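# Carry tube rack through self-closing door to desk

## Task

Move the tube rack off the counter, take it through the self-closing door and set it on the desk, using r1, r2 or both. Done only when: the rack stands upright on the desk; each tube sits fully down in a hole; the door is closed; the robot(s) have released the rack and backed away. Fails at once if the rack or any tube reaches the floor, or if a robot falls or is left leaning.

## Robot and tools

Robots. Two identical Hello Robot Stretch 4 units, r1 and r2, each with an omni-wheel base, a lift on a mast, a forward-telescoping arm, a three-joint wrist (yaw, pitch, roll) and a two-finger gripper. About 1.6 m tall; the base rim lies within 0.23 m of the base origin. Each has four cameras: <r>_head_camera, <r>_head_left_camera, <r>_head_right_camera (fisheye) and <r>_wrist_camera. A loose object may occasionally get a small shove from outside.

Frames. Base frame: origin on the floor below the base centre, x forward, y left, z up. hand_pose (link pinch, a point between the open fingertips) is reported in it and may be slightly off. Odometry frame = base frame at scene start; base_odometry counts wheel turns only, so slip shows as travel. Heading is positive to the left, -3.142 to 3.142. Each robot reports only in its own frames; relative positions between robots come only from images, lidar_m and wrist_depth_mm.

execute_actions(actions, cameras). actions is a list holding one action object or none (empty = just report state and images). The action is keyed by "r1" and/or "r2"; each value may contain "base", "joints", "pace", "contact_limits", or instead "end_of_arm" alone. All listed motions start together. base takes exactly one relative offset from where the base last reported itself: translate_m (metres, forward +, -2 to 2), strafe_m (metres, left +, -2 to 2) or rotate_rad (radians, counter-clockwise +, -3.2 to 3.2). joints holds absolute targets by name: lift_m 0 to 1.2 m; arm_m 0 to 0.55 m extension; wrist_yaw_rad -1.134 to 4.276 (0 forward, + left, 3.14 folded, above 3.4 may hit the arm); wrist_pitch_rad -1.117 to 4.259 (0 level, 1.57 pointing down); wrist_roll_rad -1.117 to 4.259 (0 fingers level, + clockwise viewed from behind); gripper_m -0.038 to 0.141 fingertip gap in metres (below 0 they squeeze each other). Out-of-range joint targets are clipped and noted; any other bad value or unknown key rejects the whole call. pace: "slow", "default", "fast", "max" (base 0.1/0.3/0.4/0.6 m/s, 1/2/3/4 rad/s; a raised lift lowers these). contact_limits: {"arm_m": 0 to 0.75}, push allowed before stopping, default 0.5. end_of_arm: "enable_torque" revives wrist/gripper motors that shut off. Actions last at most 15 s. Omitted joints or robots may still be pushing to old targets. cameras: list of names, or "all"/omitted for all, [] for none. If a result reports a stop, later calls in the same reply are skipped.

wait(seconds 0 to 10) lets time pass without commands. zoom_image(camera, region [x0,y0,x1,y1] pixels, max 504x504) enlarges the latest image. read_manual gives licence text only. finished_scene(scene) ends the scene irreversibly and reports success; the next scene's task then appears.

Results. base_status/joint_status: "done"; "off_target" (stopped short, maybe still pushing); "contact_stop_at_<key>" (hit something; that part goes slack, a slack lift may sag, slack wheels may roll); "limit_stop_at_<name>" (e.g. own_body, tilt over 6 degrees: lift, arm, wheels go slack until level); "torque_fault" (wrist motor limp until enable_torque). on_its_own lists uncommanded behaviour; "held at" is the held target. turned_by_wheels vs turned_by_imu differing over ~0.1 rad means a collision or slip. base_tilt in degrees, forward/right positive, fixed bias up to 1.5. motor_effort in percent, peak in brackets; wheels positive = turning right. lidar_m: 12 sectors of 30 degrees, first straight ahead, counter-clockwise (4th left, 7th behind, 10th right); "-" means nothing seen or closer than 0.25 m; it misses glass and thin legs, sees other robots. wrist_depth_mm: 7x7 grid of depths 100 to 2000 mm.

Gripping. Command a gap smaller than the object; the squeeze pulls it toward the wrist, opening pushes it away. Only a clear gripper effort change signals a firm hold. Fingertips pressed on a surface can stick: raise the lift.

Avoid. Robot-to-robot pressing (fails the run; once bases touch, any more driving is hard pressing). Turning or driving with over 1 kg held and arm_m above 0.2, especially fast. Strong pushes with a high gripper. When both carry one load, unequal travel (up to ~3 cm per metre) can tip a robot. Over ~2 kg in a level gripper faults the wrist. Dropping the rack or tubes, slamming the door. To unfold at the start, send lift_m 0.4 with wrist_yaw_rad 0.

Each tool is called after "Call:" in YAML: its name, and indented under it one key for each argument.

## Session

Call:
execute_actions:
  actions: []

Scene clock: 0.00 s.
r1.base_odometry: x=+0.000 y=+0.000 heading=+0.000 (m, m, rad; r1's odometry frame)
r1.turned_by_wheels: +0.000 (rad since the last result)
r1.turned_by_imu: +0.000 (rad since the last result)
r1.base_tilt: forward=+0.3 right=+0.1 (deg)
r1.lidar_m: 0.81 0.89 1.35 1.75 1.99 2.30 1.25 1.01 0.80 0.77 0.83 0.86
r1.base_status: not commanded
r1.joint_positions: lift_m=+0.163 arm_m=+0.000 wrist_yaw_rad=+3.135 wrist_pitch_rad=+0.017 wrist_roll_rad=-0.008 gripper_m=+0.057
r1.joint_status: not commanded
r1.motor_effort: lift_m=+18 arm_m=+0 wrist_yaw_rad=-1 wrist_pitch_rad=-5 wrist_roll_rad=+0 gripper_m=-2 wheel_0=+0 wheel_1=+0 wheel_2=+0 (%)
r1.hand_pose: x=-0.1166 y=+0.0893 z=+0.3362 quat_wxyz=(+0.003, -0.009, -0.004, +1.000) (m; r1's base frame)
r1.wrist_depth_mm: - 143 - - - - - / - 118 146 - - - - / - 116 143 - - - - / - 133 179 1576 - - - / 208 1308 - 1576 - - - / 640 1308 200 1397 211 1464 1464 / 530 854 891 148 866 931 1008
r2.base_odometry: x=+0.000 y=+0.000 heading=+0.000 (m, m, rad; r2's odometry frame)
r2.turned_by_wheels: +0.000 (rad since the last result)
r2.turned_by_imu: +0.000 (rad since the last result)
r2.base_tilt: forward=+0.3 right=-0.3 (deg)
r2.lidar_m: 0.62 0.81 1.25 1.26 2.14 1.96 1.42 0.88 0.80 0.82 0.67 0.61
r2.base_status: not commanded
r2.joint_positions: lift_m=+0.227 arm_m=+0.003 wrist_yaw_rad=+3.096 wrist_pitch_rad=+0.020 wrist_roll_rad=-0.010 gripper_m=+0.057
r2.joint_status: not commanded
r2.motor_effort: lift_m=+18 arm_m=+1 wrist_yaw_rad=-1 wrist_pitch_rad=-6 wrist_roll_rad=+0 gripper_m=-3 wheel_0=+0 wheel_1=+0 wheel_2=+0 (%)
r2.hand_pose: x=-0.1105 y=+0.1006 z=+0.3997 quat_wxyz=(+0.023, -0.010, -0.005, +1.000) (m; r2's base frame)
r2.wrist_depth_mm: 125 139 - - 1921 1863 1708 / 106 139 - - 1921 1808 1708 / 111 140 - - - 1808 1756 / 136 157 - - - 1921 1708 / 1008 1308 - - 1921 1863 1708 / 1042 1336 195 1430 196 1397 1430 / 991 946 991 105 976 917 991
pictures: r1_head_camera, r1_head_left_camera, r1_head_right_camera, r1_wrist_camera, r2_head_camera, r2_head_left_camera, r2_head_right_camera, r2_wrist_camera
Images, in order (width x height): r1_head_camera 420x560, r1_head_left_camera 420x672, r1_head_right_camera 420x672, r1_wrist_camera 616x392, r2_head_camera 420x560, r2_head_left_camera 420x672, r2_head_right_camera 420x672, r2_wrist_camera 616x392.

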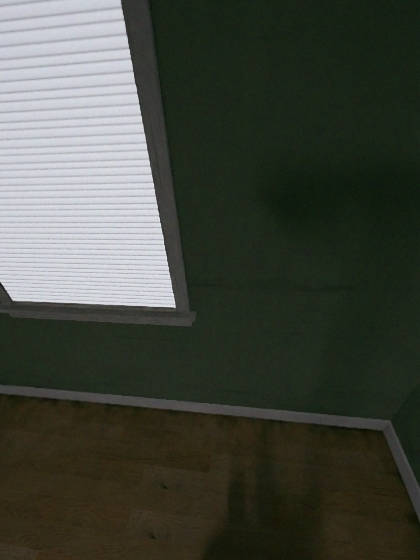

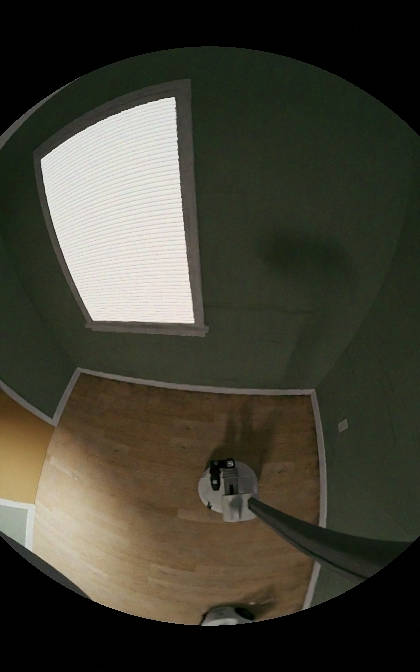

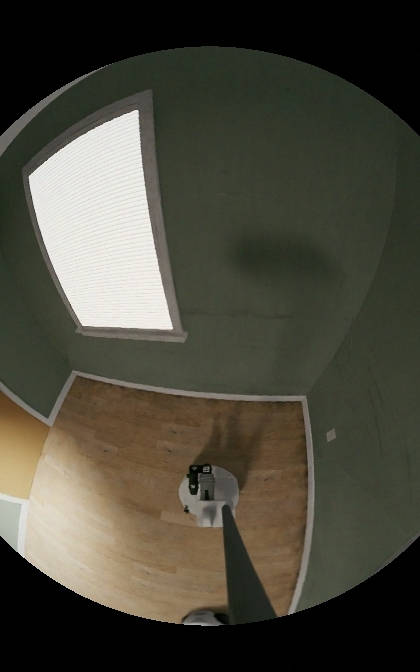

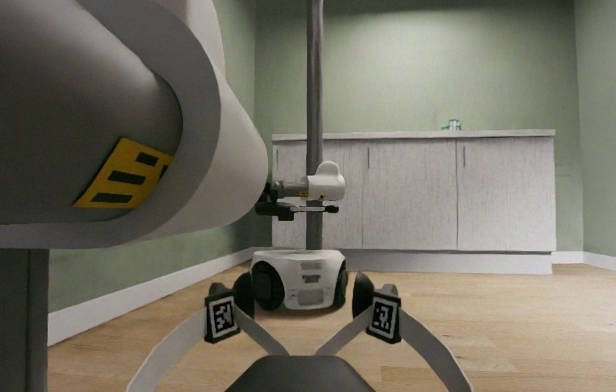

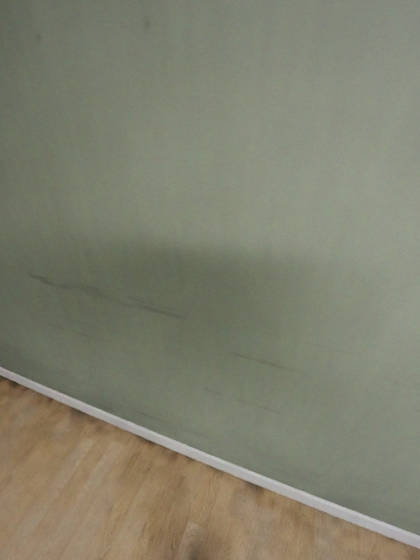

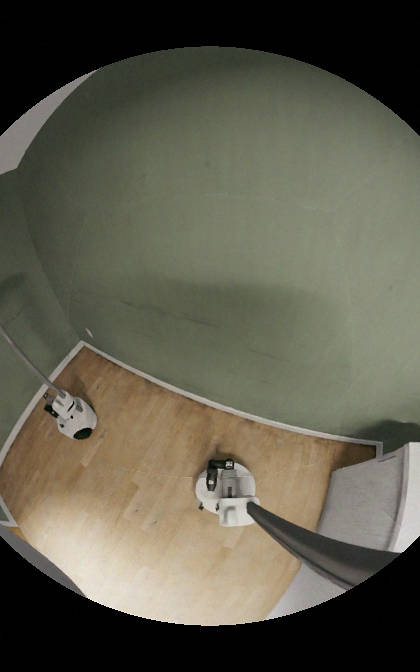

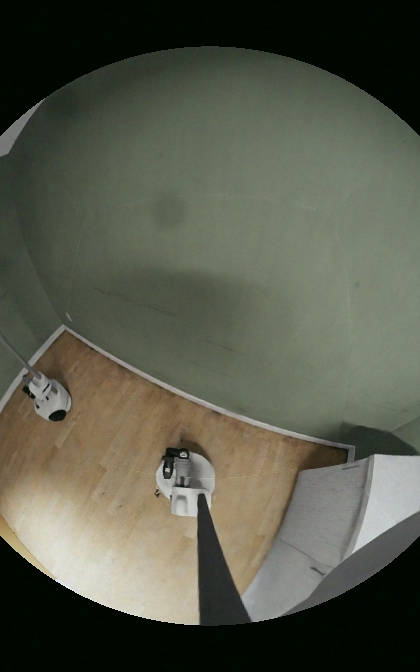

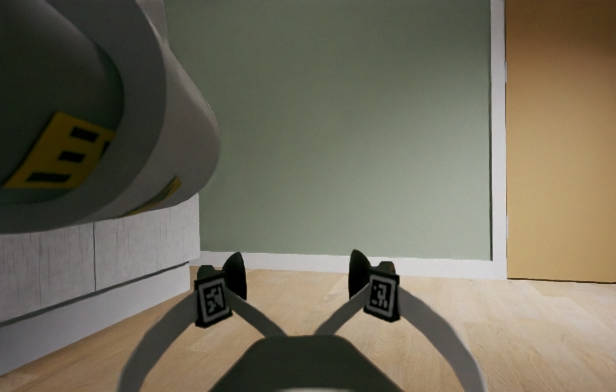

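Call:
execute_actions:
  actions:
    - {"r1":{"base":{"rotate_rad":1.48},"joints":{"lift_m":0.8,"wrist_yaw_rad":-0.08}},"r2":{"base":{"rotate_rad":-1.98},"joints":{"lift_m":0.95}}}
  cameras: ["r1_head_camera","r1_wrist_camera","r2_head_camera","r2_head_right_camera"]

Scene clock: 6.50 s.
r1.base_odometry: x=+0.000 y=+0.000 heading=+1.480 (m, m, rad; r1's odometry frame)
r1.turned_by_wheels: +1.480 (rad since the last result)
r1.turned_by_imu: +1.484 (rad since the last result)
r1.base_tilt: forward=+0.3 right=+0.1 (deg)
r1.lidar_m: 1.75 1.91 2.34 1.23 1.07 0.79 0.78 0.82 0.87 0.82 0.84 1.20
r1.base_status: done
r1.joint_positions: lift_m=+0.800 arm_m=+0.000 wrist_yaw_rad=-0.080 wrist_pitch_rad=+0.017 wrist_roll_rad=-0.008 gripper_m=+0.057
r1.joint_status: all done
r1.motor_effort: lift_m=+21(23) arm_m=-1(0) wrist_yaw_rad=+0(6) wrist_pitch_rad=-6(6) wrist_roll_rad=+0(0) gripper_m=-3(3) wheel_0=+0(7) wheel_1=-1(7) wheel_2=-1(9) (%)
r1.hand_pose: x=+0.4519 y=-0.1101 z=+0.9730 quat_wxyz=(+0.999, -0.004, +0.009, -0.040) (m; r1's base frame)
r1.wrist_depth_mm: 1618 1618 1618 1576 1661 1464 1060 / 1618 1576 1618 1618 1661 1499 1042 / 1537 1618 1576 1576 1618 1537 1042 / 1576 1576 1576 1618 1618 1537 1025 / 1576 1576 1576 1576 1618 1537 1042 / 1537 1576 200 1618 211 1499 1025 / 1537 1576 1576 148 1618 1397 1042
r2.base_odometry: x=+0.000 y=+0.000 heading=-1.980 (m, m, rad; r2's odometry frame)
r2.turned_by_wheels: -1.980 (rad since the last result)
r2.turned_by_imu: -2.002 (rad since the last result)
r2.base_tilt: forward=+0.4 right=-0.3 (deg)
r2.lidar_m: 0.78 0.82 0.65 0.62 0.65 0.89 1.25 1.57 2.07 1.95 1.17 0.83
r2.base_status: done
r2.joint_positions: lift_m=+0.950 arm_m=+0.003 wrist_yaw_rad=+3.096 wrist_pitch_rad=+0.020 wrist_roll_rad=-0.010 gripper_m=+0.057
r2.joint_status: all done
r2.motor_effort: lift_m=+20(18) arm_m=+0(0) wrist_yaw_rad=-1(1) wrist_pitch_rad=-7(5) wrist_roll_rad=+0(0) gripper_m=-2(2) wheel_0=+1(7) wheel_1=+1(10) wheel_2=+2(7) (%)
r2.hand_pose: x=-0.1105 y=+0.1006 z=+1.1224 quat_wxyz=(+0.023, -0.010, -0.005, +1.000) (m; r2's base frame)
r2.wrist_depth_mm: 125 139 - - 1499 946 691 / 106 140 1618 - 1537 946 699 / 111 140 1618 - 1537 946 707 / 136 157 1576 - 1576 960 707 / - - - - 1464 946 715 / - - 195 - 195 960 707 / - - - 105 1430 866 707
pictures: r1_head_camera, r1_wrist_camera, r2_head_camera, r2_head_right_camera
Images, in order (width x height): r1_head_camera 420x560, r1_wrist_camera 616x392, r2_head_camera 420x560, r2_head_right_camera 420x672.

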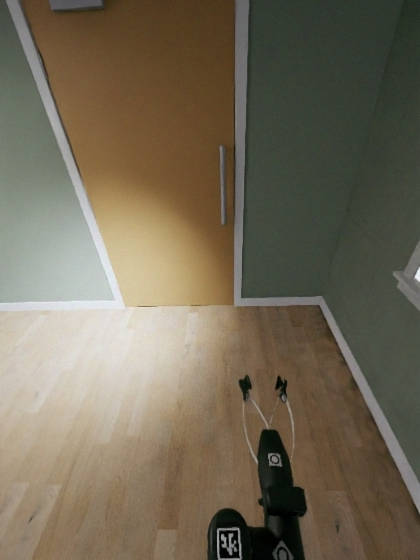

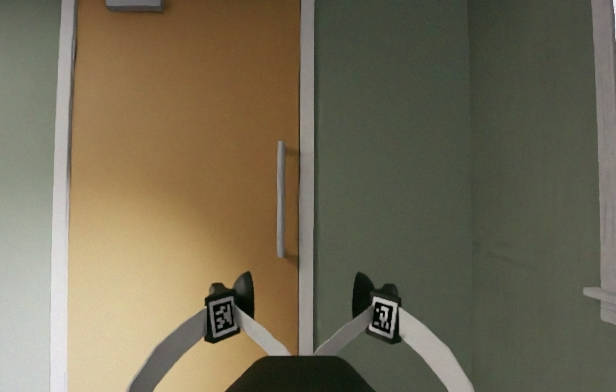

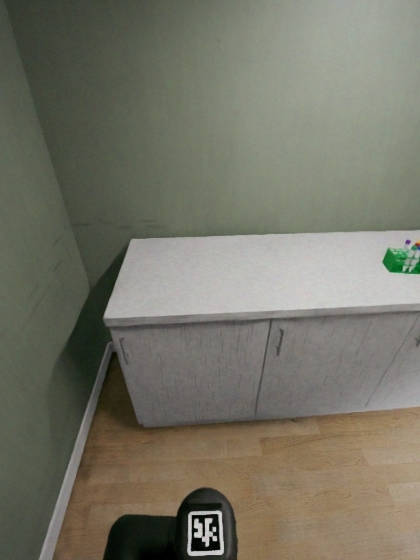

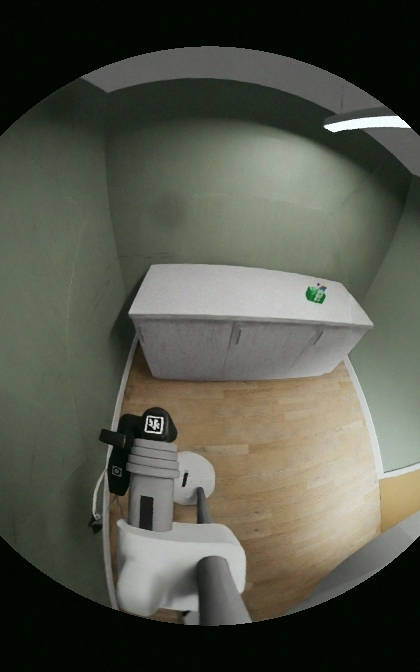

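Call:
execute_actions:
  actions:
    - {"r1":{"base":{"translate_m":0.82},"joints":{"gripper_m":0.07}},"r2":{"base":{"strafe_m":-0.75},"joints":{"wrist_yaw_rad":0.04,"wrist_pitch_rad":0.3,"gripper_m":0.14,"lift_m":1.0}}}
  cameras: ["r1_head_camera","r1_wrist_camera","r2_head_camera","r2_wrist_camera"]

Scene clock: 15.03 s.
r1.base_odometry: x=+0.074 y=+0.817 heading=+1.480 (m, m, rad; r1's odometry frame)
r1.turned_by_wheels: +0.000 (rad since the last result)
r1.turned_by_imu: +0.001 (rad since the last result)
r1.base_tilt: forward=+0.3 right=+0.2 (deg)
r1.lidar_m: 0.94 1.02 1.49 1.19 2.22 1.68 1.61 1.20 0.85 0.84 0.88 1.02
r1.base_status: done
r1.joint_positions: lift_m=+0.800 arm_m=+0.000 wrist_yaw_rad=-0.080 wrist_pitch_rad=+0.017 wrist_roll_rad=-0.008 gripper_m=+0.070
r1.joint_status: all done
r1.motor_effort: lift_m=+20(21) arm_m=+0(0) wrist_yaw_rad=+0(1) wrist_pitch_rad=-6(5) wrist_roll_rad=+0(0) gripper_m=-4(1) wheel_0=+1(5) wheel_1=+0(7) wheel_2=+1(11) (%)
r1.hand_pose: x=+0.4518 y=-0.1102 z=+0.9731 quat_wxyz=(+0.999, -0.004, +0.009, -0.040) (m; r1's base frame)
r1.wrist_depth_mm: 788 788 788 788 809 809 809 / 768 788 778 778 788 798 798 / 768 778 778 768 798 788 798 / 768 778 778 778 788 778 798 / 759 768 768 759 778 788 788 / 759 768 212 768 212 788 788 / 750 759 768 147 778 778 778
r2.base_odometry: x=-0.688 y=+0.298 heading=-1.980 (m, m, rad; r2's odometry frame)
r2.turned_by_wheels: +0.000 (rad since the last result)
r2.turned_by_imu: +0.002 (rad since the last result)
r2.base_tilt: forward=+0.4 right=-0.4 (deg)
r2.lidar_m: 0.81 0.85 1.13 1.37 1.42 1.93 1.20 1.25 1.28 1.21 1.26 0.88
r2.base_status: done
r2.joint_positions: lift_m=+1.000 arm_m=+0.003 wrist_yaw_rad=+0.040 wrist_pitch_rad=+0.302 wrist_roll_rad=-0.010 gripper_m=+0.140
r2.joint_status: all done
r2.motor_effort: lift_m=+19(24) arm_m=+0(0) wrist_yaw_rad=-2(8) wrist_pitch_rad=-4(4) wrist_roll_rad=+0(0) gripper_m=+0(2) wheel_0=+0(7) wheel_1=-1(9) wheel_2=+0(2) (%)
r2.hand_pose: x=+0.4524 y=-0.0763 z=+1.0923 quat_wxyz=(+0.988, -0.008, +0.150, +0.021) (m; r2's base frame)
r2.wrist_depth_mm: 1098 1098 1098 1118 1098 1138 1138 / 1118 1118 1138 1138 1160 1160 1205 / 1182 1205 1182 1205 1229 1229 1255 / 991 976 991 878 976 960 1281 / 683 683 683 676 676 707 715 / 676 202 691 699 707 715 741 / 707 723 732 105 750 759 778
pictures: r1_head_camera, r1_wrist_camera, r2_head_camera, r2_wrist_camera
Images, in order (width x height): r1_head_camera 420x560, r1_wrist_camera 616x392, r2_head_camera 420x560, r2_wrist_camera 616x392.

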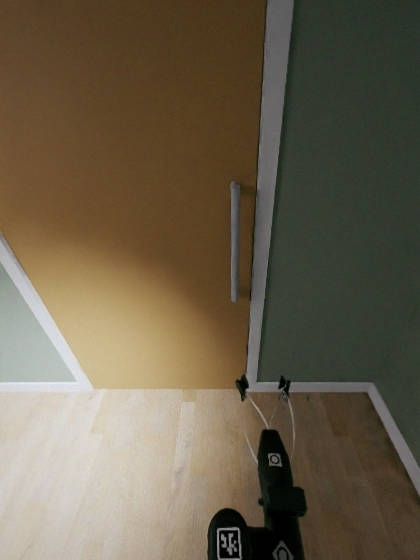

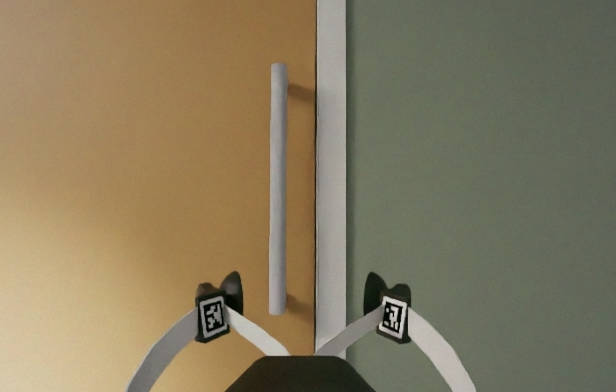

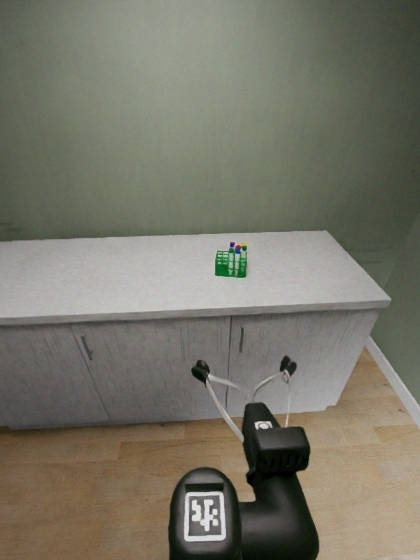

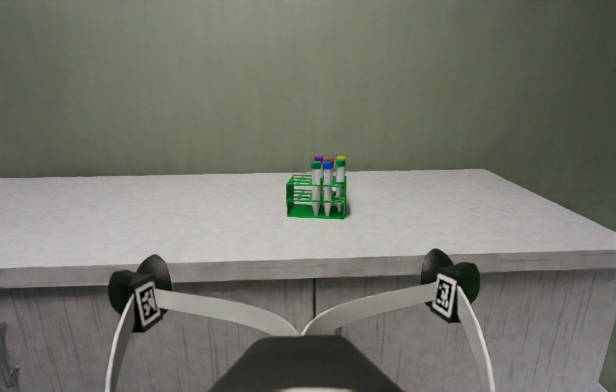

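Call:
zoom_image:
  camera: "r2_head_camera"
  region: [170, 220, 290, 300]

Call:
execute_actions:
  actions:
    - {"r1":{"base":{"strafe_m":-0.40},"joints":{"wrist_yaw_rad":1.15,"arm_m":0.48}},"r2":{"base":{"translate_m":0.3},"joints":{"arm_m":0.1}}}
  cameras: ["r1_head_camera","r1_wrist_camera","r2_head_camera","r2_wrist_camera"]

Region (170, 220, 290, 300) of r2_head_camera's 420x560 image, scaled by 4.200, with more detail than that image has.

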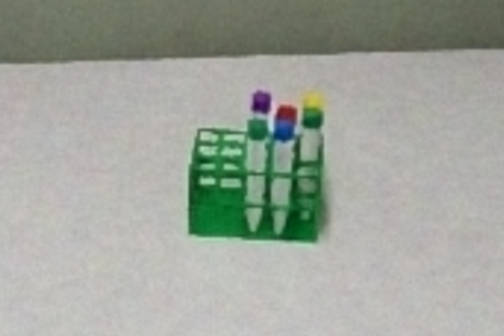

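Scene clock: 22.77 s.
r1.base_odometry: x=+0.473 y=+0.780 heading=+1.480 (m, m, rad; r1's odometry frame)
r1.turned_by_wheels: +0.000 (rad since the last result)
r1.turned_by_imu: +0.000 (rad since the last result)
r1.base_tilt: forward=+0.3 right=+0.2 (deg)
r1.lidar_m: 0.96 0.95 1.45 1.87 2.22 1.67 1.62 0.62 0.42 0.43 0.46 0.71
r1.base_status: done
r1.joint_positions: lift_m=+0.800 arm_m=+0.479 wrist_yaw_rad=+1.150 wrist_pitch_rad=+0.017 wrist_roll_rad=-0.008 gripper_m=+0.070
r1.joint_status: all done
r1.motor_effort: lift_m=+20(20) arm_m=+6(8) wrist_yaw_rad=+1(7) wrist_pitch_rad=-5(5) wrist_roll_rad=+1(1) gripper_m=-2(1) wheel_0=+1(13) wheel_1=-1(11) wheel_2=+0(1) (%)
r1.hand_pose: x=+0.8475 y=+0.2275 z=+0.9731 quat_wxyz=(+0.839, -0.008, +0.005, +0.544) (m; r1's base frame)
r1.wrist_depth_mm: - - 1921 668 370 276 236 / - - 1921 676 368 274 236 / - - 1863 668 368 274 235 / - - 1863 668 366 274 234 / - - 1808 661 364 273 233 / - - 213 661 213 273 233 / - - 1808 147 342 252 231
r2.base_odometry: x=-0.807 y=+0.023 heading=-1.980 (m, m, rad; r2's odometry frame)
r2.turned_by_wheels: +0.000 (rad since the last result)
r2.turned_by_imu: +0.000 (rad since the last result)
r2.base_tilt: forward=+0.3 right=-0.3 (deg)
r2.lidar_m: 0.51 0.54 0.71 1.38 1.43 1.93 1.90 1.79 1.27 1.20 0.78 0.56
r2.base_status: done
r2.joint_positions: lift_m=+1.000 arm_m=+0.099 wrist_yaw_rad=+0.040 wrist_pitch_rad=+0.302 wrist_roll_rad=-0.010 gripper_m=+0.140
r2.joint_status: all done
r2.motor_effort: lift_m=+19(19) arm_m=+5(6) wrist_yaw_rad=-2(0) wrist_pitch_rad=-5(6) wrist_roll_rad=+1(1) gripper_m=+1(1) wheel_0=+0(7) wheel_1=+2(7) wheel_2=+1(7) (%)
r2.hand_pose: x=+0.5486 y=-0.0763 z=+1.0923 quat_wxyz=(+0.988, -0.008, +0.150, +0.021) (m; r2's base frame)
r2.wrist_depth_mm: 741 750 750 759 768 768 778 / 778 778 788 798 788 809 809 / 798 809 820 820 831 842 842 / 831 842 854 854 866 866 891 / 668 676 668 603 627 668 676 / 521 202 469 459 469 469 508 / 418 418 418 105 424 399 418
pictures: r1_head_camera, r1_wrist_camera, r2_head_camera, r2_wrist_camera
Images, in order (width x height): r1_head_camera 420x560, r1_wrist_camera 616x392, r2_head_camera 420x560, r2_wrist_camera 616x392.

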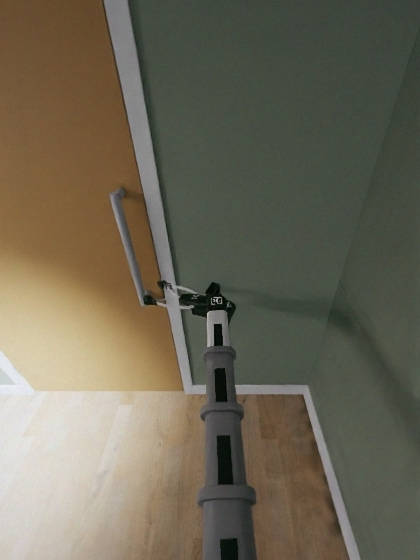

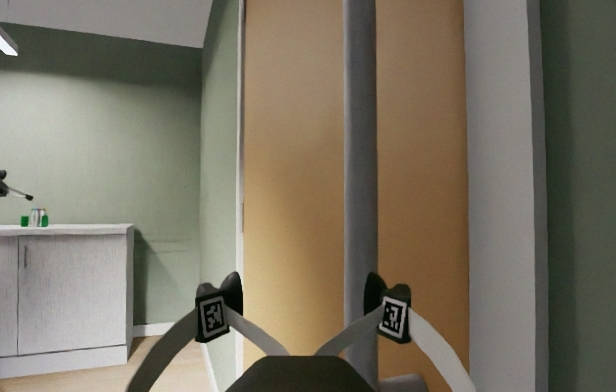

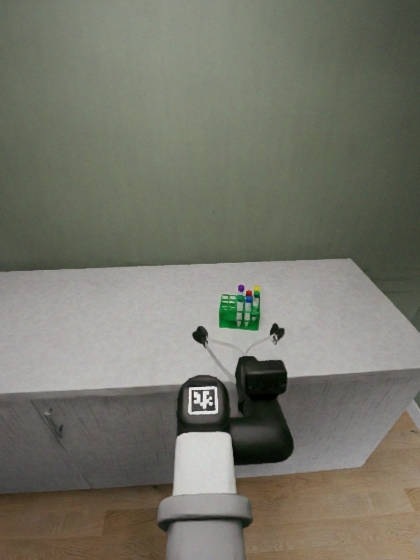

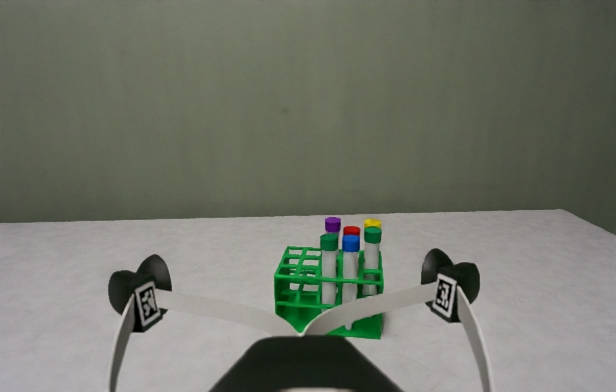

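Call:
execute_actions:
  actions:
    - {"r1":{"base":{"translate_m":0.025},"joints":{"arm_m":0.5,"gripper_m":0.078}},"r2":{"base":{"rotate_rad":-0.05},"joints":{"lift_m":0.865,"arm_m":0.2}}}
  cameras: ["r1_wrist_camera","r2_wrist_camera"]

Scene clock: 29.73 s.
r1.base_odometry: x=+0.475 y=+0.805 heading=+1.480 (m, m, rad; r1's odometry frame)
r1.turned_by_wheels: +0.000 (rad since the last result)
r1.turned_by_imu: +0.000 (rad since the last result)
r1.base_tilt: forward=+0.3 right=+0.1 (deg)
r1.lidar_m: 0.93 0.93 1.43 1.91 2.28 1.72 1.65 0.61 0.45 0.41 0.44 0.73
r1.base_status: done
r1.joint_positions: lift_m=+0.800 arm_m=+0.499 wrist_yaw_rad=+1.150 wrist_pitch_rad=+0.017 wrist_roll_rad=-0.008 gripper_m=+0.078
r1.joint_status: all done
r1.motor_effort: lift_m=+20(20) arm_m=+6(8) wrist_yaw_rad=+0(0) wrist_pitch_rad=-6(6) wrist_roll_rad=-1(1) gripper_m=-2(3) wheel_0=+2(5) wheel_1=+2(6) wheel_2=+1(10) (%)
r1.hand_pose: x=+0.8675 y=+0.2275 z=+0.9731 quat_wxyz=(+0.839, -0.008, +0.005, +0.544) (m; r1's base frame)
r1.wrist_depth_mm: - - 1618 430 332 225 195 / - - 1576 430 332 224 195 / - - 1576 427 330 222 195 / - - 1537 424 330 220 195 / - - 1464 424 329 220 195 / - - 203 418 213 218 193 / - - 1499 147 325 215 192
r2.base_odometry: x=-0.807 y=+0.023 heading=-2.029 (m, m, rad; r2's odometry frame)
r2.turned_by_wheels: -0.050 (rad since the last result)
r2.turned_by_imu: -0.050 (rad since the last result)
r2.base_tilt: forward=+0.4 right=-0.4 (deg)
r2.lidar_m: 0.50 0.53 0.68 1.38 1.41 1.82 1.91 1.89 1.28 1.21 0.84 0.57
r2.base_status: done
r2.joint_positions: lift_m=+0.865 arm_m=+0.199 wrist_yaw_rad=+0.040 wrist_pitch_rad=+0.302 wrist_roll_rad=-0.010 gripper_m=+0.140
r2.joint_status: all done
r2.motor_effort: lift_m=+15(23) arm_m=+6(7) wrist_yaw_rad=-1(1) wrist_pitch_rad=-5(7) wrist_roll_rad=+0(1) gripper_m=+3(2) wheel_0=+2(5) wheel_1=+1(7) wheel_2=+1(6) (%)
r2.hand_pose: x=+0.6486 y=-0.0763 z=+0.9576 quat_wxyz=(+0.988, -0.008, +0.150, +0.021) (m; r2's base frame)
r2.wrist_depth_mm: 640 647 654 676 691 707 715 / 661 676 691 707 715 723 750 / 699 707 723 351 750 759 768 / 549 544 500 327 496 535 535 / 375 375 353 338 364 368 370 / 287 202 260 285 259 259 283 / 231 230 230 105 235 220 229
pictures: r1_wrist_camera, r2_wrist_camera
Images, in order (width x height): r1_wrist_camera 616x392, r2_wrist_camera 616x392.

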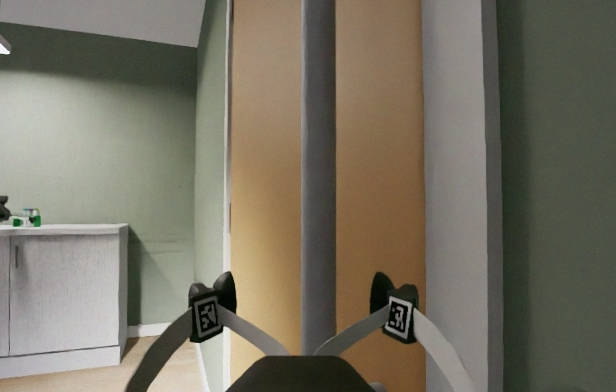

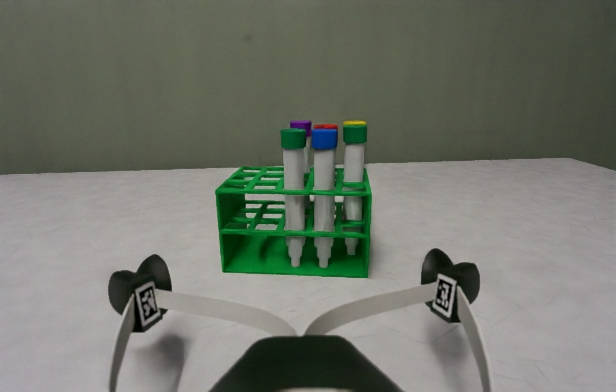

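Call:
execute_actions:
  actions:
    - {"r1":{"base":{"strafe_m":0.125},"joints":{"arm_m":0.548},"pace":"slow"},"r2":{"joints":{"arm_m":0.275},"pace":"slow"}}
  cameras: ["r1_wrist_camera","r2_wrist_camera"]

Scene clock: 35.03 s.
r1.base_odometry: x=+0.351 y=+0.817 heading=+1.480 (m, m, rad; r1's odometry frame)
r1.turned_by_wheels: +0.000 (rad since the last result)
r1.turned_by_imu: +0.000 (rad since the last result)
r1.base_tilt: forward=+0.3 right=+0.1 (deg)
r1.lidar_m: 0.91 1.01 1.44 1.77 2.27 1.68 1.65 0.78 0.58 0.56 0.59 0.93
r1.base_status: done
r1.joint_positions: lift_m=+0.800 arm_m=+0.547 wrist_yaw_rad=+1.150 wrist_pitch_rad=+0.017 wrist_roll_rad=-0.008 gripper_m=+0.078
r1.joint_status: all done
r1.motor_effort: lift_m=+20(20) arm_m=+6(6) wrist_yaw_rad=+0(0) wrist_pitch_rad=-5(3) wrist_roll_rad=-1(1) gripper_m=-2(1) wheel_0=-3(7) wheel_1=+4(6) wheel_2=+0(1) (%)
r1.hand_pose: x=+0.9154 y=+0.2276 z=+0.9731 quat_wxyz=(+0.839, -0.008, +0.005, +0.544) (m; r1's base frame)
r1.wrist_depth_mm: - - 1160 194 245 185 - / - - 1118 193 245 185 155 / - - 1138 192 244 185 156 / - - 1118 191 244 184 155 / - - 1098 190 243 184 154 / - - 204 189 193 182 154 / - - 1098 147 239 168 -
r2.base_odometry: x=-0.807 y=+0.023 heading=-2.029 (m, m, rad; r2's odometry frame)
r2.turned_by_wheels: +0.000 (rad since the last result)
r2.turned_by_imu: +0.000 (rad since the last result)
r2.base_tilt: forward=+0.4 right=-0.3 (deg)
r2.lidar_m: 0.52 0.54 0.72 1.37 1.42 1.85 1.77 1.86 1.28 1.20 0.85 0.56
r2.base_status: not commanded
r2.joint_positions: lift_m=+0.865 arm_m=+0.274 wrist_yaw_rad=+0.040 wrist_pitch_rad=+0.302 wrist_roll_rad=-0.010 gripper_m=+0.140
r2.joint_status: all done
r2.motor_effort: lift_m=+16(15) arm_m=+7(8) wrist_yaw_rad=-2(2) wrist_pitch_rad=-5(5) wrist_roll_rad=+0(1) gripper_m=+0(1) wheel_0=+2(2) wheel_1=+1(1) wheel_2=+1(1) (%)
r2.hand_pose: x=+0.7235 y=-0.0763 z=+0.9576 quat_wxyz=(+0.988, -0.008, +0.150, +0.021) (m; r2's base frame)
r2.wrist_depth_mm: 580 591 597 609 621 634 647 / 591 609 627 634 647 661 668 / 621 640 647 647 676 691 707 / 544 544 539 240 492 535 530 / 375 373 294 250 278 368 373 / 285 202 260 260 252 258 282 / 231 230 229 105 233 221 229
pictures: r1_wrist_camera, r2_wrist_camera
Images, in order (width x height): r1_wrist_camera 616x392, r2_wrist_camera 616x392.

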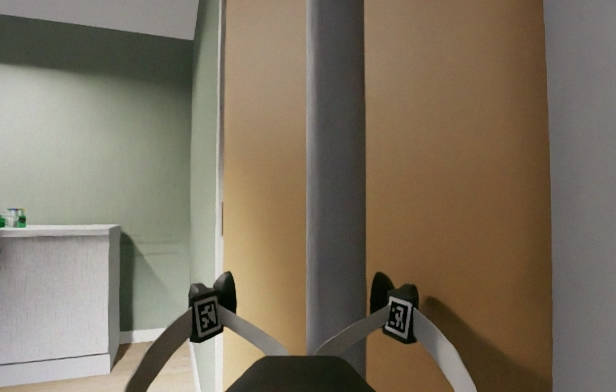

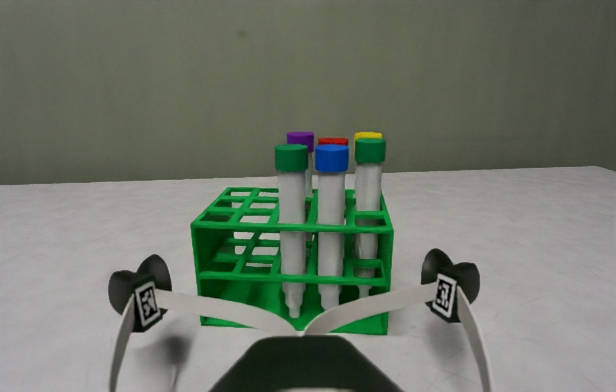

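Call:
execute_actions:
  actions:
    - {"r1":{"base":{"strafe_m":0.02},"joints":{"gripper_m":-0.01}},"r2":{"joints":{"arm_m":0.33},"pace":"slow","contact_limits":{"arm_m":0.2}}}
  cameras: ["r1_wrist_camera","r2_wrist_camera"]

Call:
execute_actions:
  actions:
    - {"r1":{"base":{"translate_m":-0.12},"pace":"slow"},"r2":{"joints":{"gripper_m":0.08}}}
  cameras: ["r1_wrist_camera","r2_wrist_camera"]

Scene clock: 39.53 s.
r1.base_odometry: x=+0.331 y=+0.819 heading=+1.479 (m, m, rad; r1's odometry frame)
r1.turned_by_wheels: -0.001 (rad since the last result)
r1.turned_by_imu: -0.003 (rad since the last result)
r1.base_tilt: forward=+0.3 right=+0.1 (deg)
r1.lidar_m: 0.92 1.00 1.44 1.77 2.28 1.70 1.65 0.82 0.61 0.56 0.63 0.91
r1.base_status: done
r1.joint_positions: lift_m=+0.800 arm_m=+0.548 wrist_yaw_rad=+1.133 wrist_pitch_rad=+0.017 wrist_roll_rad=-0.008 gripper_m=-0.010
r1.joint_status: all done
r1.on_its_own: wrist_yaw_rad is at rest, and its effort (+47) is outside its rest range (-13 to +13)
r1.motor_effort: lift_m=+20(20) arm_m=+0(6) wrist_yaw_rad=+47(48) wrist_pitch_rad=-6(6) wrist_roll_rad=+0(1) gripper_m=-11(18) wheel_0=-10(9) wheel_1=-5(8) wheel_2=+0(2) (%)
r1.hand_pose: x=+0.9203 y=+0.2242 z=+0.9731 quat_wxyz=(+0.844, -0.008, +0.005, +0.537) (m; r1's base frame)
r1.wrist_depth_mm: - - 1008 176 234 177 - / - - 991 175 233 178 150 / - - 976 174 232 177 150 / - - 946 173 232 177 150 / - - 960 172 231 177 149 / - - 946 171 186 175 148 / - - 661 164 217 161 -
r2.base_odometry: x=-0.807 y=+0.023 heading=-2.029 (m, m, rad; r2's odometry frame)
r2.turned_by_wheels: +0.000 (rad since the last result)
r2.turned_by_imu: +0.000 (rad since the last result)
r2.base_tilt: forward=+0.4 right=-0.3 (deg)
r2.lidar_m: 0.53 0.54 0.70 1.38 1.42 1.84 1.75 1.85 1.29 1.21 0.86 0.55
r2.base_status: not commanded
r2.joint_positions: lift_m=+0.865 arm_m=+0.329 wrist_yaw_rad=+0.040 wrist_pitch_rad=+0.302 wrist_roll_rad=-0.010 gripper_m=+0.140
r2.joint_status: all done
r2.motor_effort: lift_m=+15(15) arm_m=+6(6) wrist_yaw_rad=-2(1) wrist_pitch_rad=-4(5) wrist_roll_rad=+0(1) gripper_m=+1(1) wheel_0=+1(1) wheel_1=+1(1) wheel_2=+1(1) (%)
r2.contact_limits: arm_m 0.2
r2.hand_pose: x=+0.7785 y=-0.0763 z=+0.9576 quat_wxyz=(+0.988, -0.008, +0.150, +0.021) (m; r2's base frame)
r2.wrist_depth_mm: 530 539 549 559 564 580 591 / 549 564 569 580 591 609 621 / 574 580 591 603 615 634 647 / 544 544 539 187 455 539 535 / 375 375 231 195 224 370 366 / 286 201 217 204 204 257 282 / 231 230 222 105 228 220 229
pictures: r1_wrist_camera, r2_wrist_camera
Images, in order (width x height): r1_wrist_camera 616x392, r2_wrist_camera 616x392.

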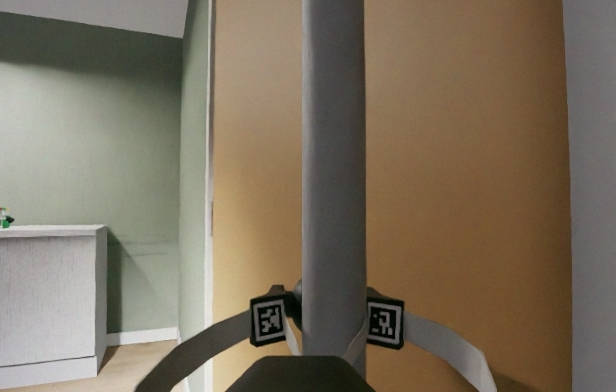

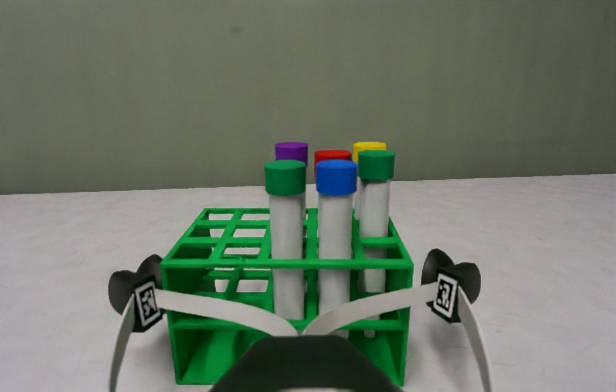

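Scene clock: 42.33 s.
r1.base_odometry: x=+0.320 y=+0.699 heading=+1.480 (m, m, rad; r1's odometry frame)
r1.turned_by_wheels: +0.001 (rad since the last result)
r1.turned_by_imu: -0.080 (rad since the last result)
r1.base_tilt: forward=+0.4 right=+0.1 (deg)
r1.lidar_m: 0.90 0.99 1.37 1.70 2.42 1.72 1.61 1.05 0.71 0.65 0.69 0.95
r1.base_status: done
r1.joint_positions: lift_m=+0.800 arm_m=+0.549 wrist_yaw_rad=+1.136 wrist_pitch_rad=+0.018 wrist_roll_rad=-0.009 gripper_m=-0.010
r1.joint_status: not commanded
r1.on_its_own: wrist_yaw_rad is at rest, and its effort (+42) is outside its rest range (-13 to +13)
r1.motor_effort: lift_m=+20(20) arm_m=-5(5) wrist_yaw_rad=+42(49) wrist_pitch_rad=-7(9) wrist_roll_rad=+3(2) gripper_m=-18(20) wheel_0=+4(11) wheel_1=-3(10) wheel_2=+14(24) (%)
r1.hand_pose: x=+0.9206 y=+0.2247 z=+0.9729 quat_wxyz=(+0.843, -0.009, +0.005, +0.538) (m; r1's base frame)
r1.wrist_depth_mm: - - 788 179 233 182 - / - - 768 178 233 181 153 / - - 750 177 233 181 153 / - - 750 175 231 181 153 / - - 732 175 230 180 151 / - - 741 173 186 179 154 / - - 559 165 218 163 -
r2.base_odometry: x=-0.807 y=+0.023 heading=-2.029 (m, m, rad; r2's odometry frame)
r2.turned_by_wheels: +0.000 (rad since the last result)
r2.turned_by_imu: +0.000 (rad since the last result)
r2.base_tilt: forward=+0.4 right=-0.3 (deg)
r2.lidar_m: 0.51 0.53 0.69 1.37 1.43 1.87 1.68 1.76 1.29 1.20 0.84 0.57
r2.base_status: not commanded
r2.joint_positions: lift_m=+0.865 arm_m=+0.329 wrist_yaw_rad=+0.040 wrist_pitch_rad=+0.303 wrist_roll_rad=-0.010 gripper_m=+0.080
r2.joint_status: all done
r2.motor_effort: lift_m=+15(15) arm_m=+6(6) wrist_yaw_rad=-2(0) wrist_pitch_rad=-8(9) wrist_roll_rad=+1(1) gripper_m=-23(20) wheel_0=+2(1) wheel_1=+1(1) wheel_2=+1(1) (%)
r2.hand_pose: x=+0.7784 y=-0.0763 z=+0.9573 quat_wxyz=(+0.988, -0.008, +0.151, +0.021) (m; r2's base frame)
r2.wrist_depth_mm: 530 535 549 559 569 580 597 / 554 559 569 580 591 603 621 / 574 580 603 597 609 634 647 / 544 539 535 180 231 530 525 / 373 373 223 187 206 366 364 / 285 182 213 196 197 189 279 / 229 229 202 105 213 227 228
pictures: r1_wrist_camera, r2_wrist_camera
Images, in order (width x height): r1_wrist_camera 616x392, r2_wrist_camera 616x392.

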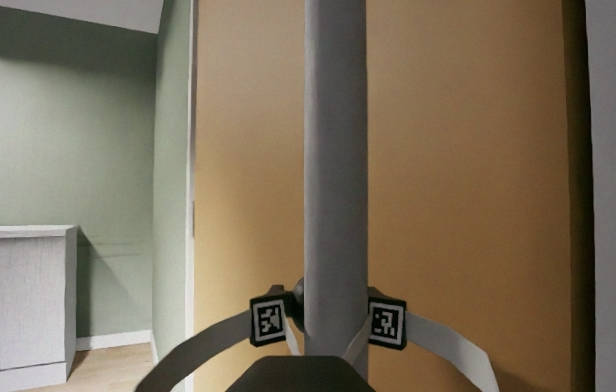

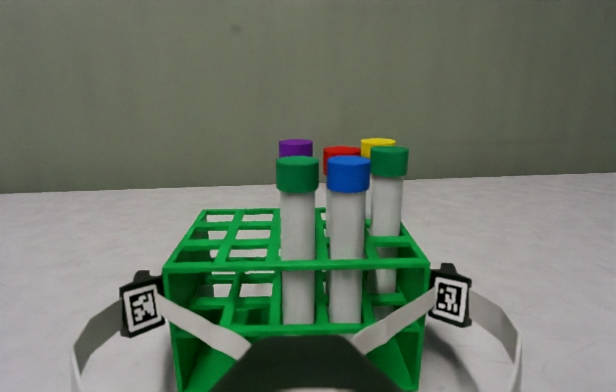

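Call:
execute_actions:
  actions:
    - {"r1":{"joints":{"arm_m":0.42},"pace":"slow"},"r2":{"joints":{"lift_m":0.93},"pace":"slow"}}
  cameras: []

Call:
execute_actions:
  actions:
    - {"r1":{"base":{"strafe_m":0.04},"joints":{"arm_m":0.31},"pace":"slow"},"r2":{"joints":{"arm_m":0.02},"base":{"strafe_m":0.8}}}
  cameras: ["r1_wrist_camera","r2_wrist_camera","r1_head_left_camera"]

Scene clock: 48.27 s.
r1.base_odometry: x=+0.320 y=+0.699 heading=+1.480 (m, m, rad; r1's odometry frame)
r1.turned_by_wheels: +0.000 (rad since the last result)
r1.turned_by_imu: -0.001 (rad since the last result)
r1.base_tilt: forward=+0.4 right=+0.1 (deg)
r1.lidar_m: 0.80 0.88 1.31 1.69 1.81 1.74 1.61 1.06 0.68 0.66 0.68 0.96
r1.base_status: not commanded
r1.joint_positions: lift_m=+0.800 arm_m=+0.423 wrist_yaw_rad=+1.136 wrist_pitch_rad=+0.018 wrist_roll_rad=-0.009 gripper_m=-0.010
r1.joint_status: all done
r1.on_its_own: wrist_yaw_rad is at rest, and its effort (+39) is outside its rest range (-13 to +13)
r1.motor_effort: lift_m=+20(20) arm_m=-14(18) wrist_yaw_rad=+39(47) wrist_pitch_rad=-6(8) wrist_roll_rad=+2(2) gripper_m=-16(20) wheel_0=+4(6) wheel_1=-4(7) wheel_2=+13(15) (%)
r1.hand_pose: x=+0.7942 y=+0.2249 z=+0.9729 quat_wxyz=(+0.843, -0.009, +0.005, +0.538) (m; r1's base frame)
r1.wrist_depth_mm: - - 1281 177 236 175 - / - - 1281 176 235 175 145 / - - 1255 174 234 174 146 / - - 1255 173 233 174 146 / - - 1229 172 233 173 145 / - - 1205 171 186 172 144 / - - 842 165 218 158 -
r2.base_odometry: x=-0.807 y=+0.023 heading=-2.029 (m, m, rad; r2's odometry frame)
r2.turned_by_wheels: +0.000 (rad since the last result)
r2.turned_by_imu: +0.001 (rad since the last result)
r2.base_tilt: forward=+0.3 right=-0.3 (deg)
r2.lidar_m: 0.51 0.54 0.70 1.38 1.42 1.84 1.68 1.70 1.29 1.20 0.84 0.57
r2.base_status: not commanded
r2.joint_positions: lift_m=+0.930 arm_m=+0.329 wrist_yaw_rad=+0.040 wrist_pitch_rad=+0.303 wrist_roll_rad=-0.010 gripper_m=+0.080
r2.joint_status: all done
r2.motor_effort: lift_m=+20(20) arm_m=+6(6) wrist_yaw_rad=-1(1) wrist_pitch_rad=-7(8) wrist_roll_rad=+1(0) gripper_m=-22(22) wheel_0=+2(2) wheel_1=+1(1) wheel_2=+1(1) (%)
r2.hand_pose: x=+0.7784 y=-0.0763 z=+1.0219 quat_wxyz=(+0.988, -0.008, +0.151, +0.021) (m; r2's base frame)
r2.wrist_depth_mm: 530 539 549 559 569 580 591 / 549 564 574 580 585 609 621 / 574 580 597 597 615 640 647 / 597 609 621 180 216 661 668 / 517 517 222 186 206 512 508 / 394 181 213 196 198 189 387 / 319 319 202 105 220 315 314
pictures: none
No camera images: the call's "cameras" was empty. Leave "cameras" out to get every camera's image.

Scene clock: 52.27 s.
r1.base_odometry: x=+0.280 y=+0.703 heading=+1.481 (m, m, rad; r1's odometry frame)
r1.turned_by_wheels: +0.001 (rad since the last result)
r1.turned_by_imu: -0.140 (rad since the last result)
r1.base_tilt: forward=+0.4 right=+0.2 (deg)
r1.lidar_m: 0.67 0.68 1.02 2.13 1.93 1.90 1.70 1.41 0.86 0.74 0.74 0.98
r1.base_status: done
r1.joint_positions: lift_m=+0.800 arm_m=+0.313 wrist_yaw_rad=+1.137 wrist_pitch_rad=+0.018 wrist_roll_rad=-0.009 gripper_m=-0.010
r1.joint_status: all done
r1.on_its_own: wrist_yaw_rad is at rest, and its effort (+37) is outside its rest range (-13 to +13)
r1.motor_effort: lift_m=+20(20) arm_m=-15(19) wrist_yaw_rad=+37(60) wrist_pitch_rad=-7(9) wrist_roll_rad=+1(2) gripper_m=-20(19) wheel_0=+3(9) wheel_1=-6(9) wheel_2=+12(19) (%)
r1.hand_pose: x=+0.6841 y=+0.2250 z=+0.9729 quat_wxyz=(+0.843, -0.009, +0.005, +0.538) (m; r1's base frame)
r1.wrist_depth_mm: - - 798 176 230 179 155 / - - 768 175 229 179 150 / - - 759 174 229 178 150 / - - 750 173 228 178 149 / - - 732 172 227 177 149 / - 1983 732 171 185 176 151 / - - 559 167 215 158 -
r2.base_odometry: x=-0.090 y=-0.331 heading=-2.029 (m, m, rad; r2's odometry frame)
r2.turned_by_wheels: +0.000 (rad since the last result)
r2.turned_by_imu: -0.002 (rad since the last result)
r2.base_tilt: forward=+0.4 right=-0.3 (deg)
r2.lidar_m: 0.42 0.46 0.63 0.57 0.61 0.78 1.83 1.96 2.15 2.01 0.72 0.50
r2.base_status: done
r2.joint_positions: lift_m=+0.930 arm_m=+0.021 wrist_yaw_rad=+0.040 wrist_pitch_rad=+0.304 wrist_roll_rad=-0.010 gripper_m=+0.080
r2.joint_status: all done
r2.motor_effort: lift_m=+20(20) arm_m=-6(7) wrist_yaw_rad=-2(0) wrist_pitch_rad=-10(10) wrist_roll_rad=+0(1) gripper_m=-23(24) wheel_0=+2(9) wheel_1=+0(10) wheel_2=+0(2) (%)
r2.hand_pose: x=+0.4705 y=-0.0763 z=+1.0218 quat_wxyz=(+0.988, -0.008, +0.151, +0.021) (m; r2's base frame)
r2.wrist_depth_mm: 732 750 768 788 798 809 831 / 778 798 798 831 831 854 878 / 798 820 831 831 854 891 904 / 831 759 750 180 233 741 732 / 517 521 223 186 206 508 512 / 399 182 213 196 197 188 392 / 322 322 203 105 220 319 317
pictures: r1_head_left_camera, r1_wrist_camera, r2_wrist_camera
Images, in order (width x height): r1_head_left_camera 420x672, r1_wrist_camera 616x392, r2_wrist_camera 616x392.

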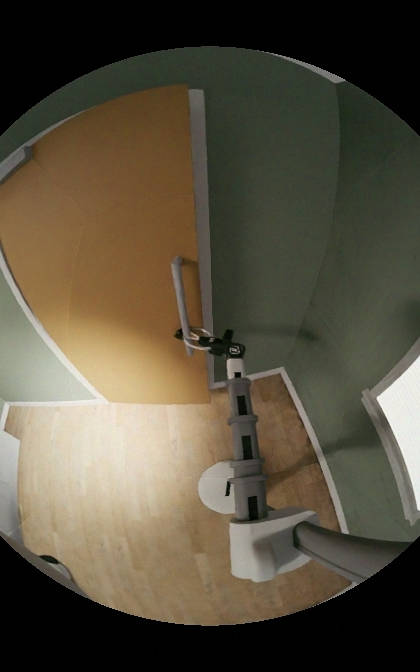

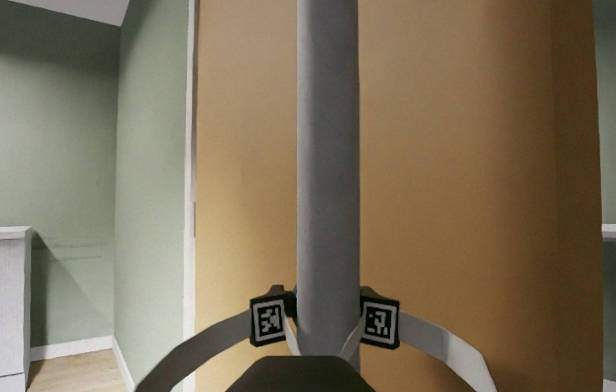

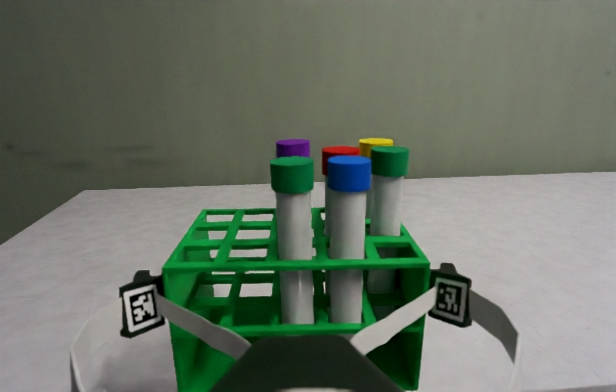

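Call:
execute_actions:
  actions:
    - {"r1":{"joints":{"arm_m":0.16},"pace":"slow"},"r2":{"base":{"rotate_rad":0.09},"pace":"slow"}}
  cameras: []

Call:
execute_actions:
  actions:
    - {"r1":{"base":{"translate_m":-0.2},"pace":"slow"},"r2":{"base":{"translate_m":-1.45}}}
  cameras: ["r1_wrist_camera","r1_head_left_camera"]

Scene clock: 60.00 s.
r1.base_odometry: x=+0.280 y=+0.703 heading=+1.481 (m, m, rad; r1's odometry frame)
r1.turned_by_wheels: +0.000 (rad since the last result)
r1.turned_by_imu: +0.012 (rad since the last result)
r1.base_tilt: forward=+0.4 right=+0.2 (deg)
r1.lidar_m: 0.57 0.51 0.92 2.15 1.93 1.94 1.72 1.40 0.84 0.75 0.75 0.97
r1.base_status: not commanded
r1.joint_positions: lift_m=+0.800 arm_m=+0.163 wrist_yaw_rad=+1.138 wrist_pitch_rad=+0.018 wrist_roll_rad=-0.009 gripper_m=-0.010
r1.joint_status: all done
r1.on_its_own: wrist_yaw_rad is at rest, and its effort (+34) is outside its rest range (-13 to +13)
r1.motor_effort: lift_m=+20(20) arm_m=-15(16) wrist_yaw_rad=+34(38) wrist_pitch_rad=-9(8) wrist_roll_rad=+2(3) gripper_m=-22(20) wheel_0=+3(4) wheel_1=-8(9) wheel_2=+13(13) (%)
r1.hand_pose: x=+0.5340 y=+0.2252 z=+0.9728 quat_wxyz=(+0.842, -0.009, +0.005, +0.539) (m; r1's base frame)
r1.wrist_depth_mm: - - 1366 179 248 168 - / - - 1336 178 248 168 139 / - - 1336 176 247 168 139 / - - 1336 175 246 168 139 / 1983 - 1308 174 246 167 138 / 1921 - 1308 173 204 167 138 / 1921 - 991 146 228 146 -
r2.base_odometry: x=-0.090 y=-0.331 heading=-1.940 (m, m, rad; r2's odometry frame)
r2.turned_by_wheels: +0.090 (rad since the last result)
r2.turned_by_imu: +0.091 (rad since the last result)
r2.base_tilt: forward=+0.4 right=-0.3 (deg)
r2.lidar_m: 0.41 0.46 0.60 0.57 0.61 0.86 2.51 1.96 2.08 2.01 0.67 0.48
r2.base_status: done
r2.joint_positions: lift_m=+0.930 arm_m=+0.021 wrist_yaw_rad=+0.040 wrist_pitch_rad=+0.304 wrist_roll_rad=-0.010 gripper_m=+0.080
r2.joint_status: not commanded
r2.motor_effort: lift_m=+20(20) arm_m=-6(6) wrist_yaw_rad=-1(1) wrist_pitch_rad=-9(11) wrist_roll_rad=+0(0) gripper_m=-24(23) wheel_0=-1(5) wheel_1=-3(5) wheel_2=-2(3) (%)
r2.hand_pose: x=+0.4706 y=-0.0763 z=+1.0218 quat_wxyz=(+0.988, -0.008, +0.151, +0.021) (m; r2's base frame)
r2.wrist_depth_mm: 768 778 768 778 778 778 768 / 809 809 809 809 809 798 809 / 842 842 842 842 820 842 842 / 891 866 759 179 218 741 732 / 554 517 222 187 206 517 508 / 397 182 213 196 197 189 392 / 320 322 202 105 219 319 317
pictures: none
No camera images: the call's "cameras" was empty. Leave "cameras" out to get every camera's image.

Scene clock: 66.33 s.
r1.base_odometry: x=+0.262 y=+0.505 heading=+1.481 (m, m, rad; r1's odometry frame)
r1.turned_by_wheels: +0.000 (rad since the last result)
r1.turned_by_imu: -0.200 (rad since the last result)
r1.base_tilt: forward=+0.3 right=+0.1 (deg)
r1.lidar_m: 0.60 0.53 0.79 1.59 2.19 1.15 0.87 0.98 1.16 0.89 0.87 1.03
r1.base_status: done
r1.joint_positions: lift_m=+0.800 arm_m=+0.163 wrist_yaw_rad=+1.139 wrist_pitch_rad=+0.019 wrist_roll_rad=-0.009 gripper_m=-0.010
r1.joint_status: not commanded
r1.on_its_own: wrist_yaw_rad is at rest, and its effort (+32) is outside its rest range (-13 to +13)
r1.motor_effort: lift_m=+20(20) arm_m=-14(15) wrist_yaw_rad=+32(40) wrist_pitch_rad=-9(10) wrist_roll_rad=+2(2) gripper_m=-17(24) wheel_0=-2(5) wheel_1=-8(15) wheel_2=+15(21) (%)
r1.hand_pose: x=+0.5336 y=+0.2253 z=+0.9727 quat_wxyz=(+0.842, -0.009, +0.005, +0.539) (m; r1's base frame)
r1.wrist_depth_mm: - 1537 798 176 240 178 154 / - 1499 778 175 229 177 149 / - 1464 778 173 228 177 148 / - 1464 768 173 228 177 148 / - 1430 750 172 226 176 151 / - 1430 741 171 185 176 150 / - 1430 564 144 214 157 -
r2.base_odometry: x=+0.433 y=+1.021 heading=-1.940 (m, m, rad; r2's odometry frame)
r2.turned_by_wheels: +0.000 (rad since the last result)
r2.turned_by_imu: +0.003 (rad since the last result)
r2.base_tilt: forward=+0.3 right=-0.3 (deg)
r2.lidar_m: 0.44 0.87 0.64 0.60 0.65 0.90 1.19 1.24 0.87 0.87 2.06 0.48
r2.base_status: done
r2.joint_positions: lift_m=+0.930 arm_m=+0.021 wrist_yaw_rad=+0.040 wrist_pitch_rad=+0.304 wrist_roll_rad=-0.010 gripper_m=+0.080
r2.joint_status: not commanded
r2.motor_effort: lift_m=+19(20) arm_m=-6(6) wrist_yaw_rad=-1(1) wrist_pitch_rad=-9(9) wrist_roll_rad=+0(1) gripper_m=-22(22) wheel_0=+0(8) wheel_1=-1(8) wheel_2=+1(8) (%)
r2.hand_pose: x=+0.4705 y=-0.0763 z=+1.0218 quat_wxyz=(+0.988, -0.008, +0.151, +0.021) (m; r2's base frame)
r2.wrist_depth_mm: 1025 1499 - - - - - / 1025 1537 - - - - - / 1025 1537 - 1576 1618 1661 1661 / 1008 1499 - 179 220 1708 1756 / 1025 1397 221 187 206 1863 1808 / 1025 182 214 195 197 189 1921 / 960 1430 203 105 220 1537 1537
pictures: r1_head_left_camera, r1_wrist_camera
Images, in order (width x height): r1_head_left_camera 420x672, r1_wrist_camera 616x392.

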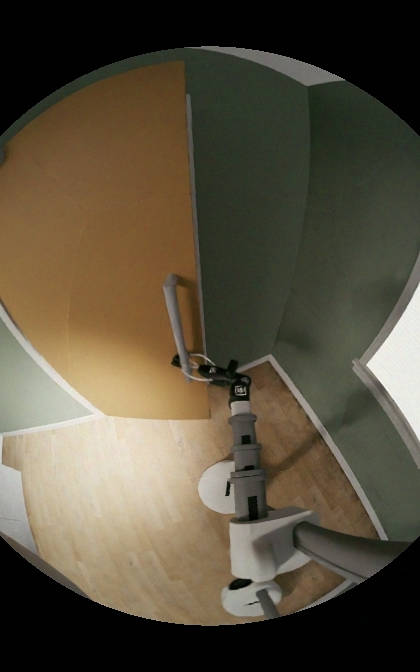

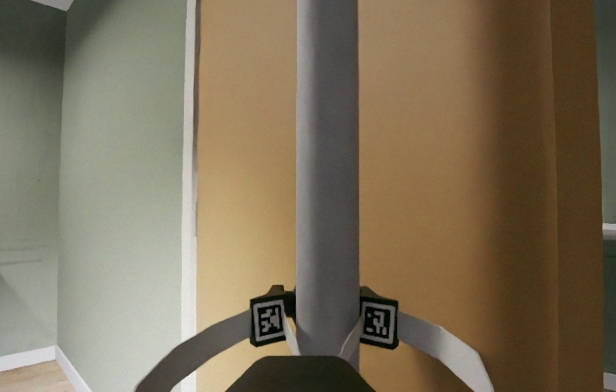

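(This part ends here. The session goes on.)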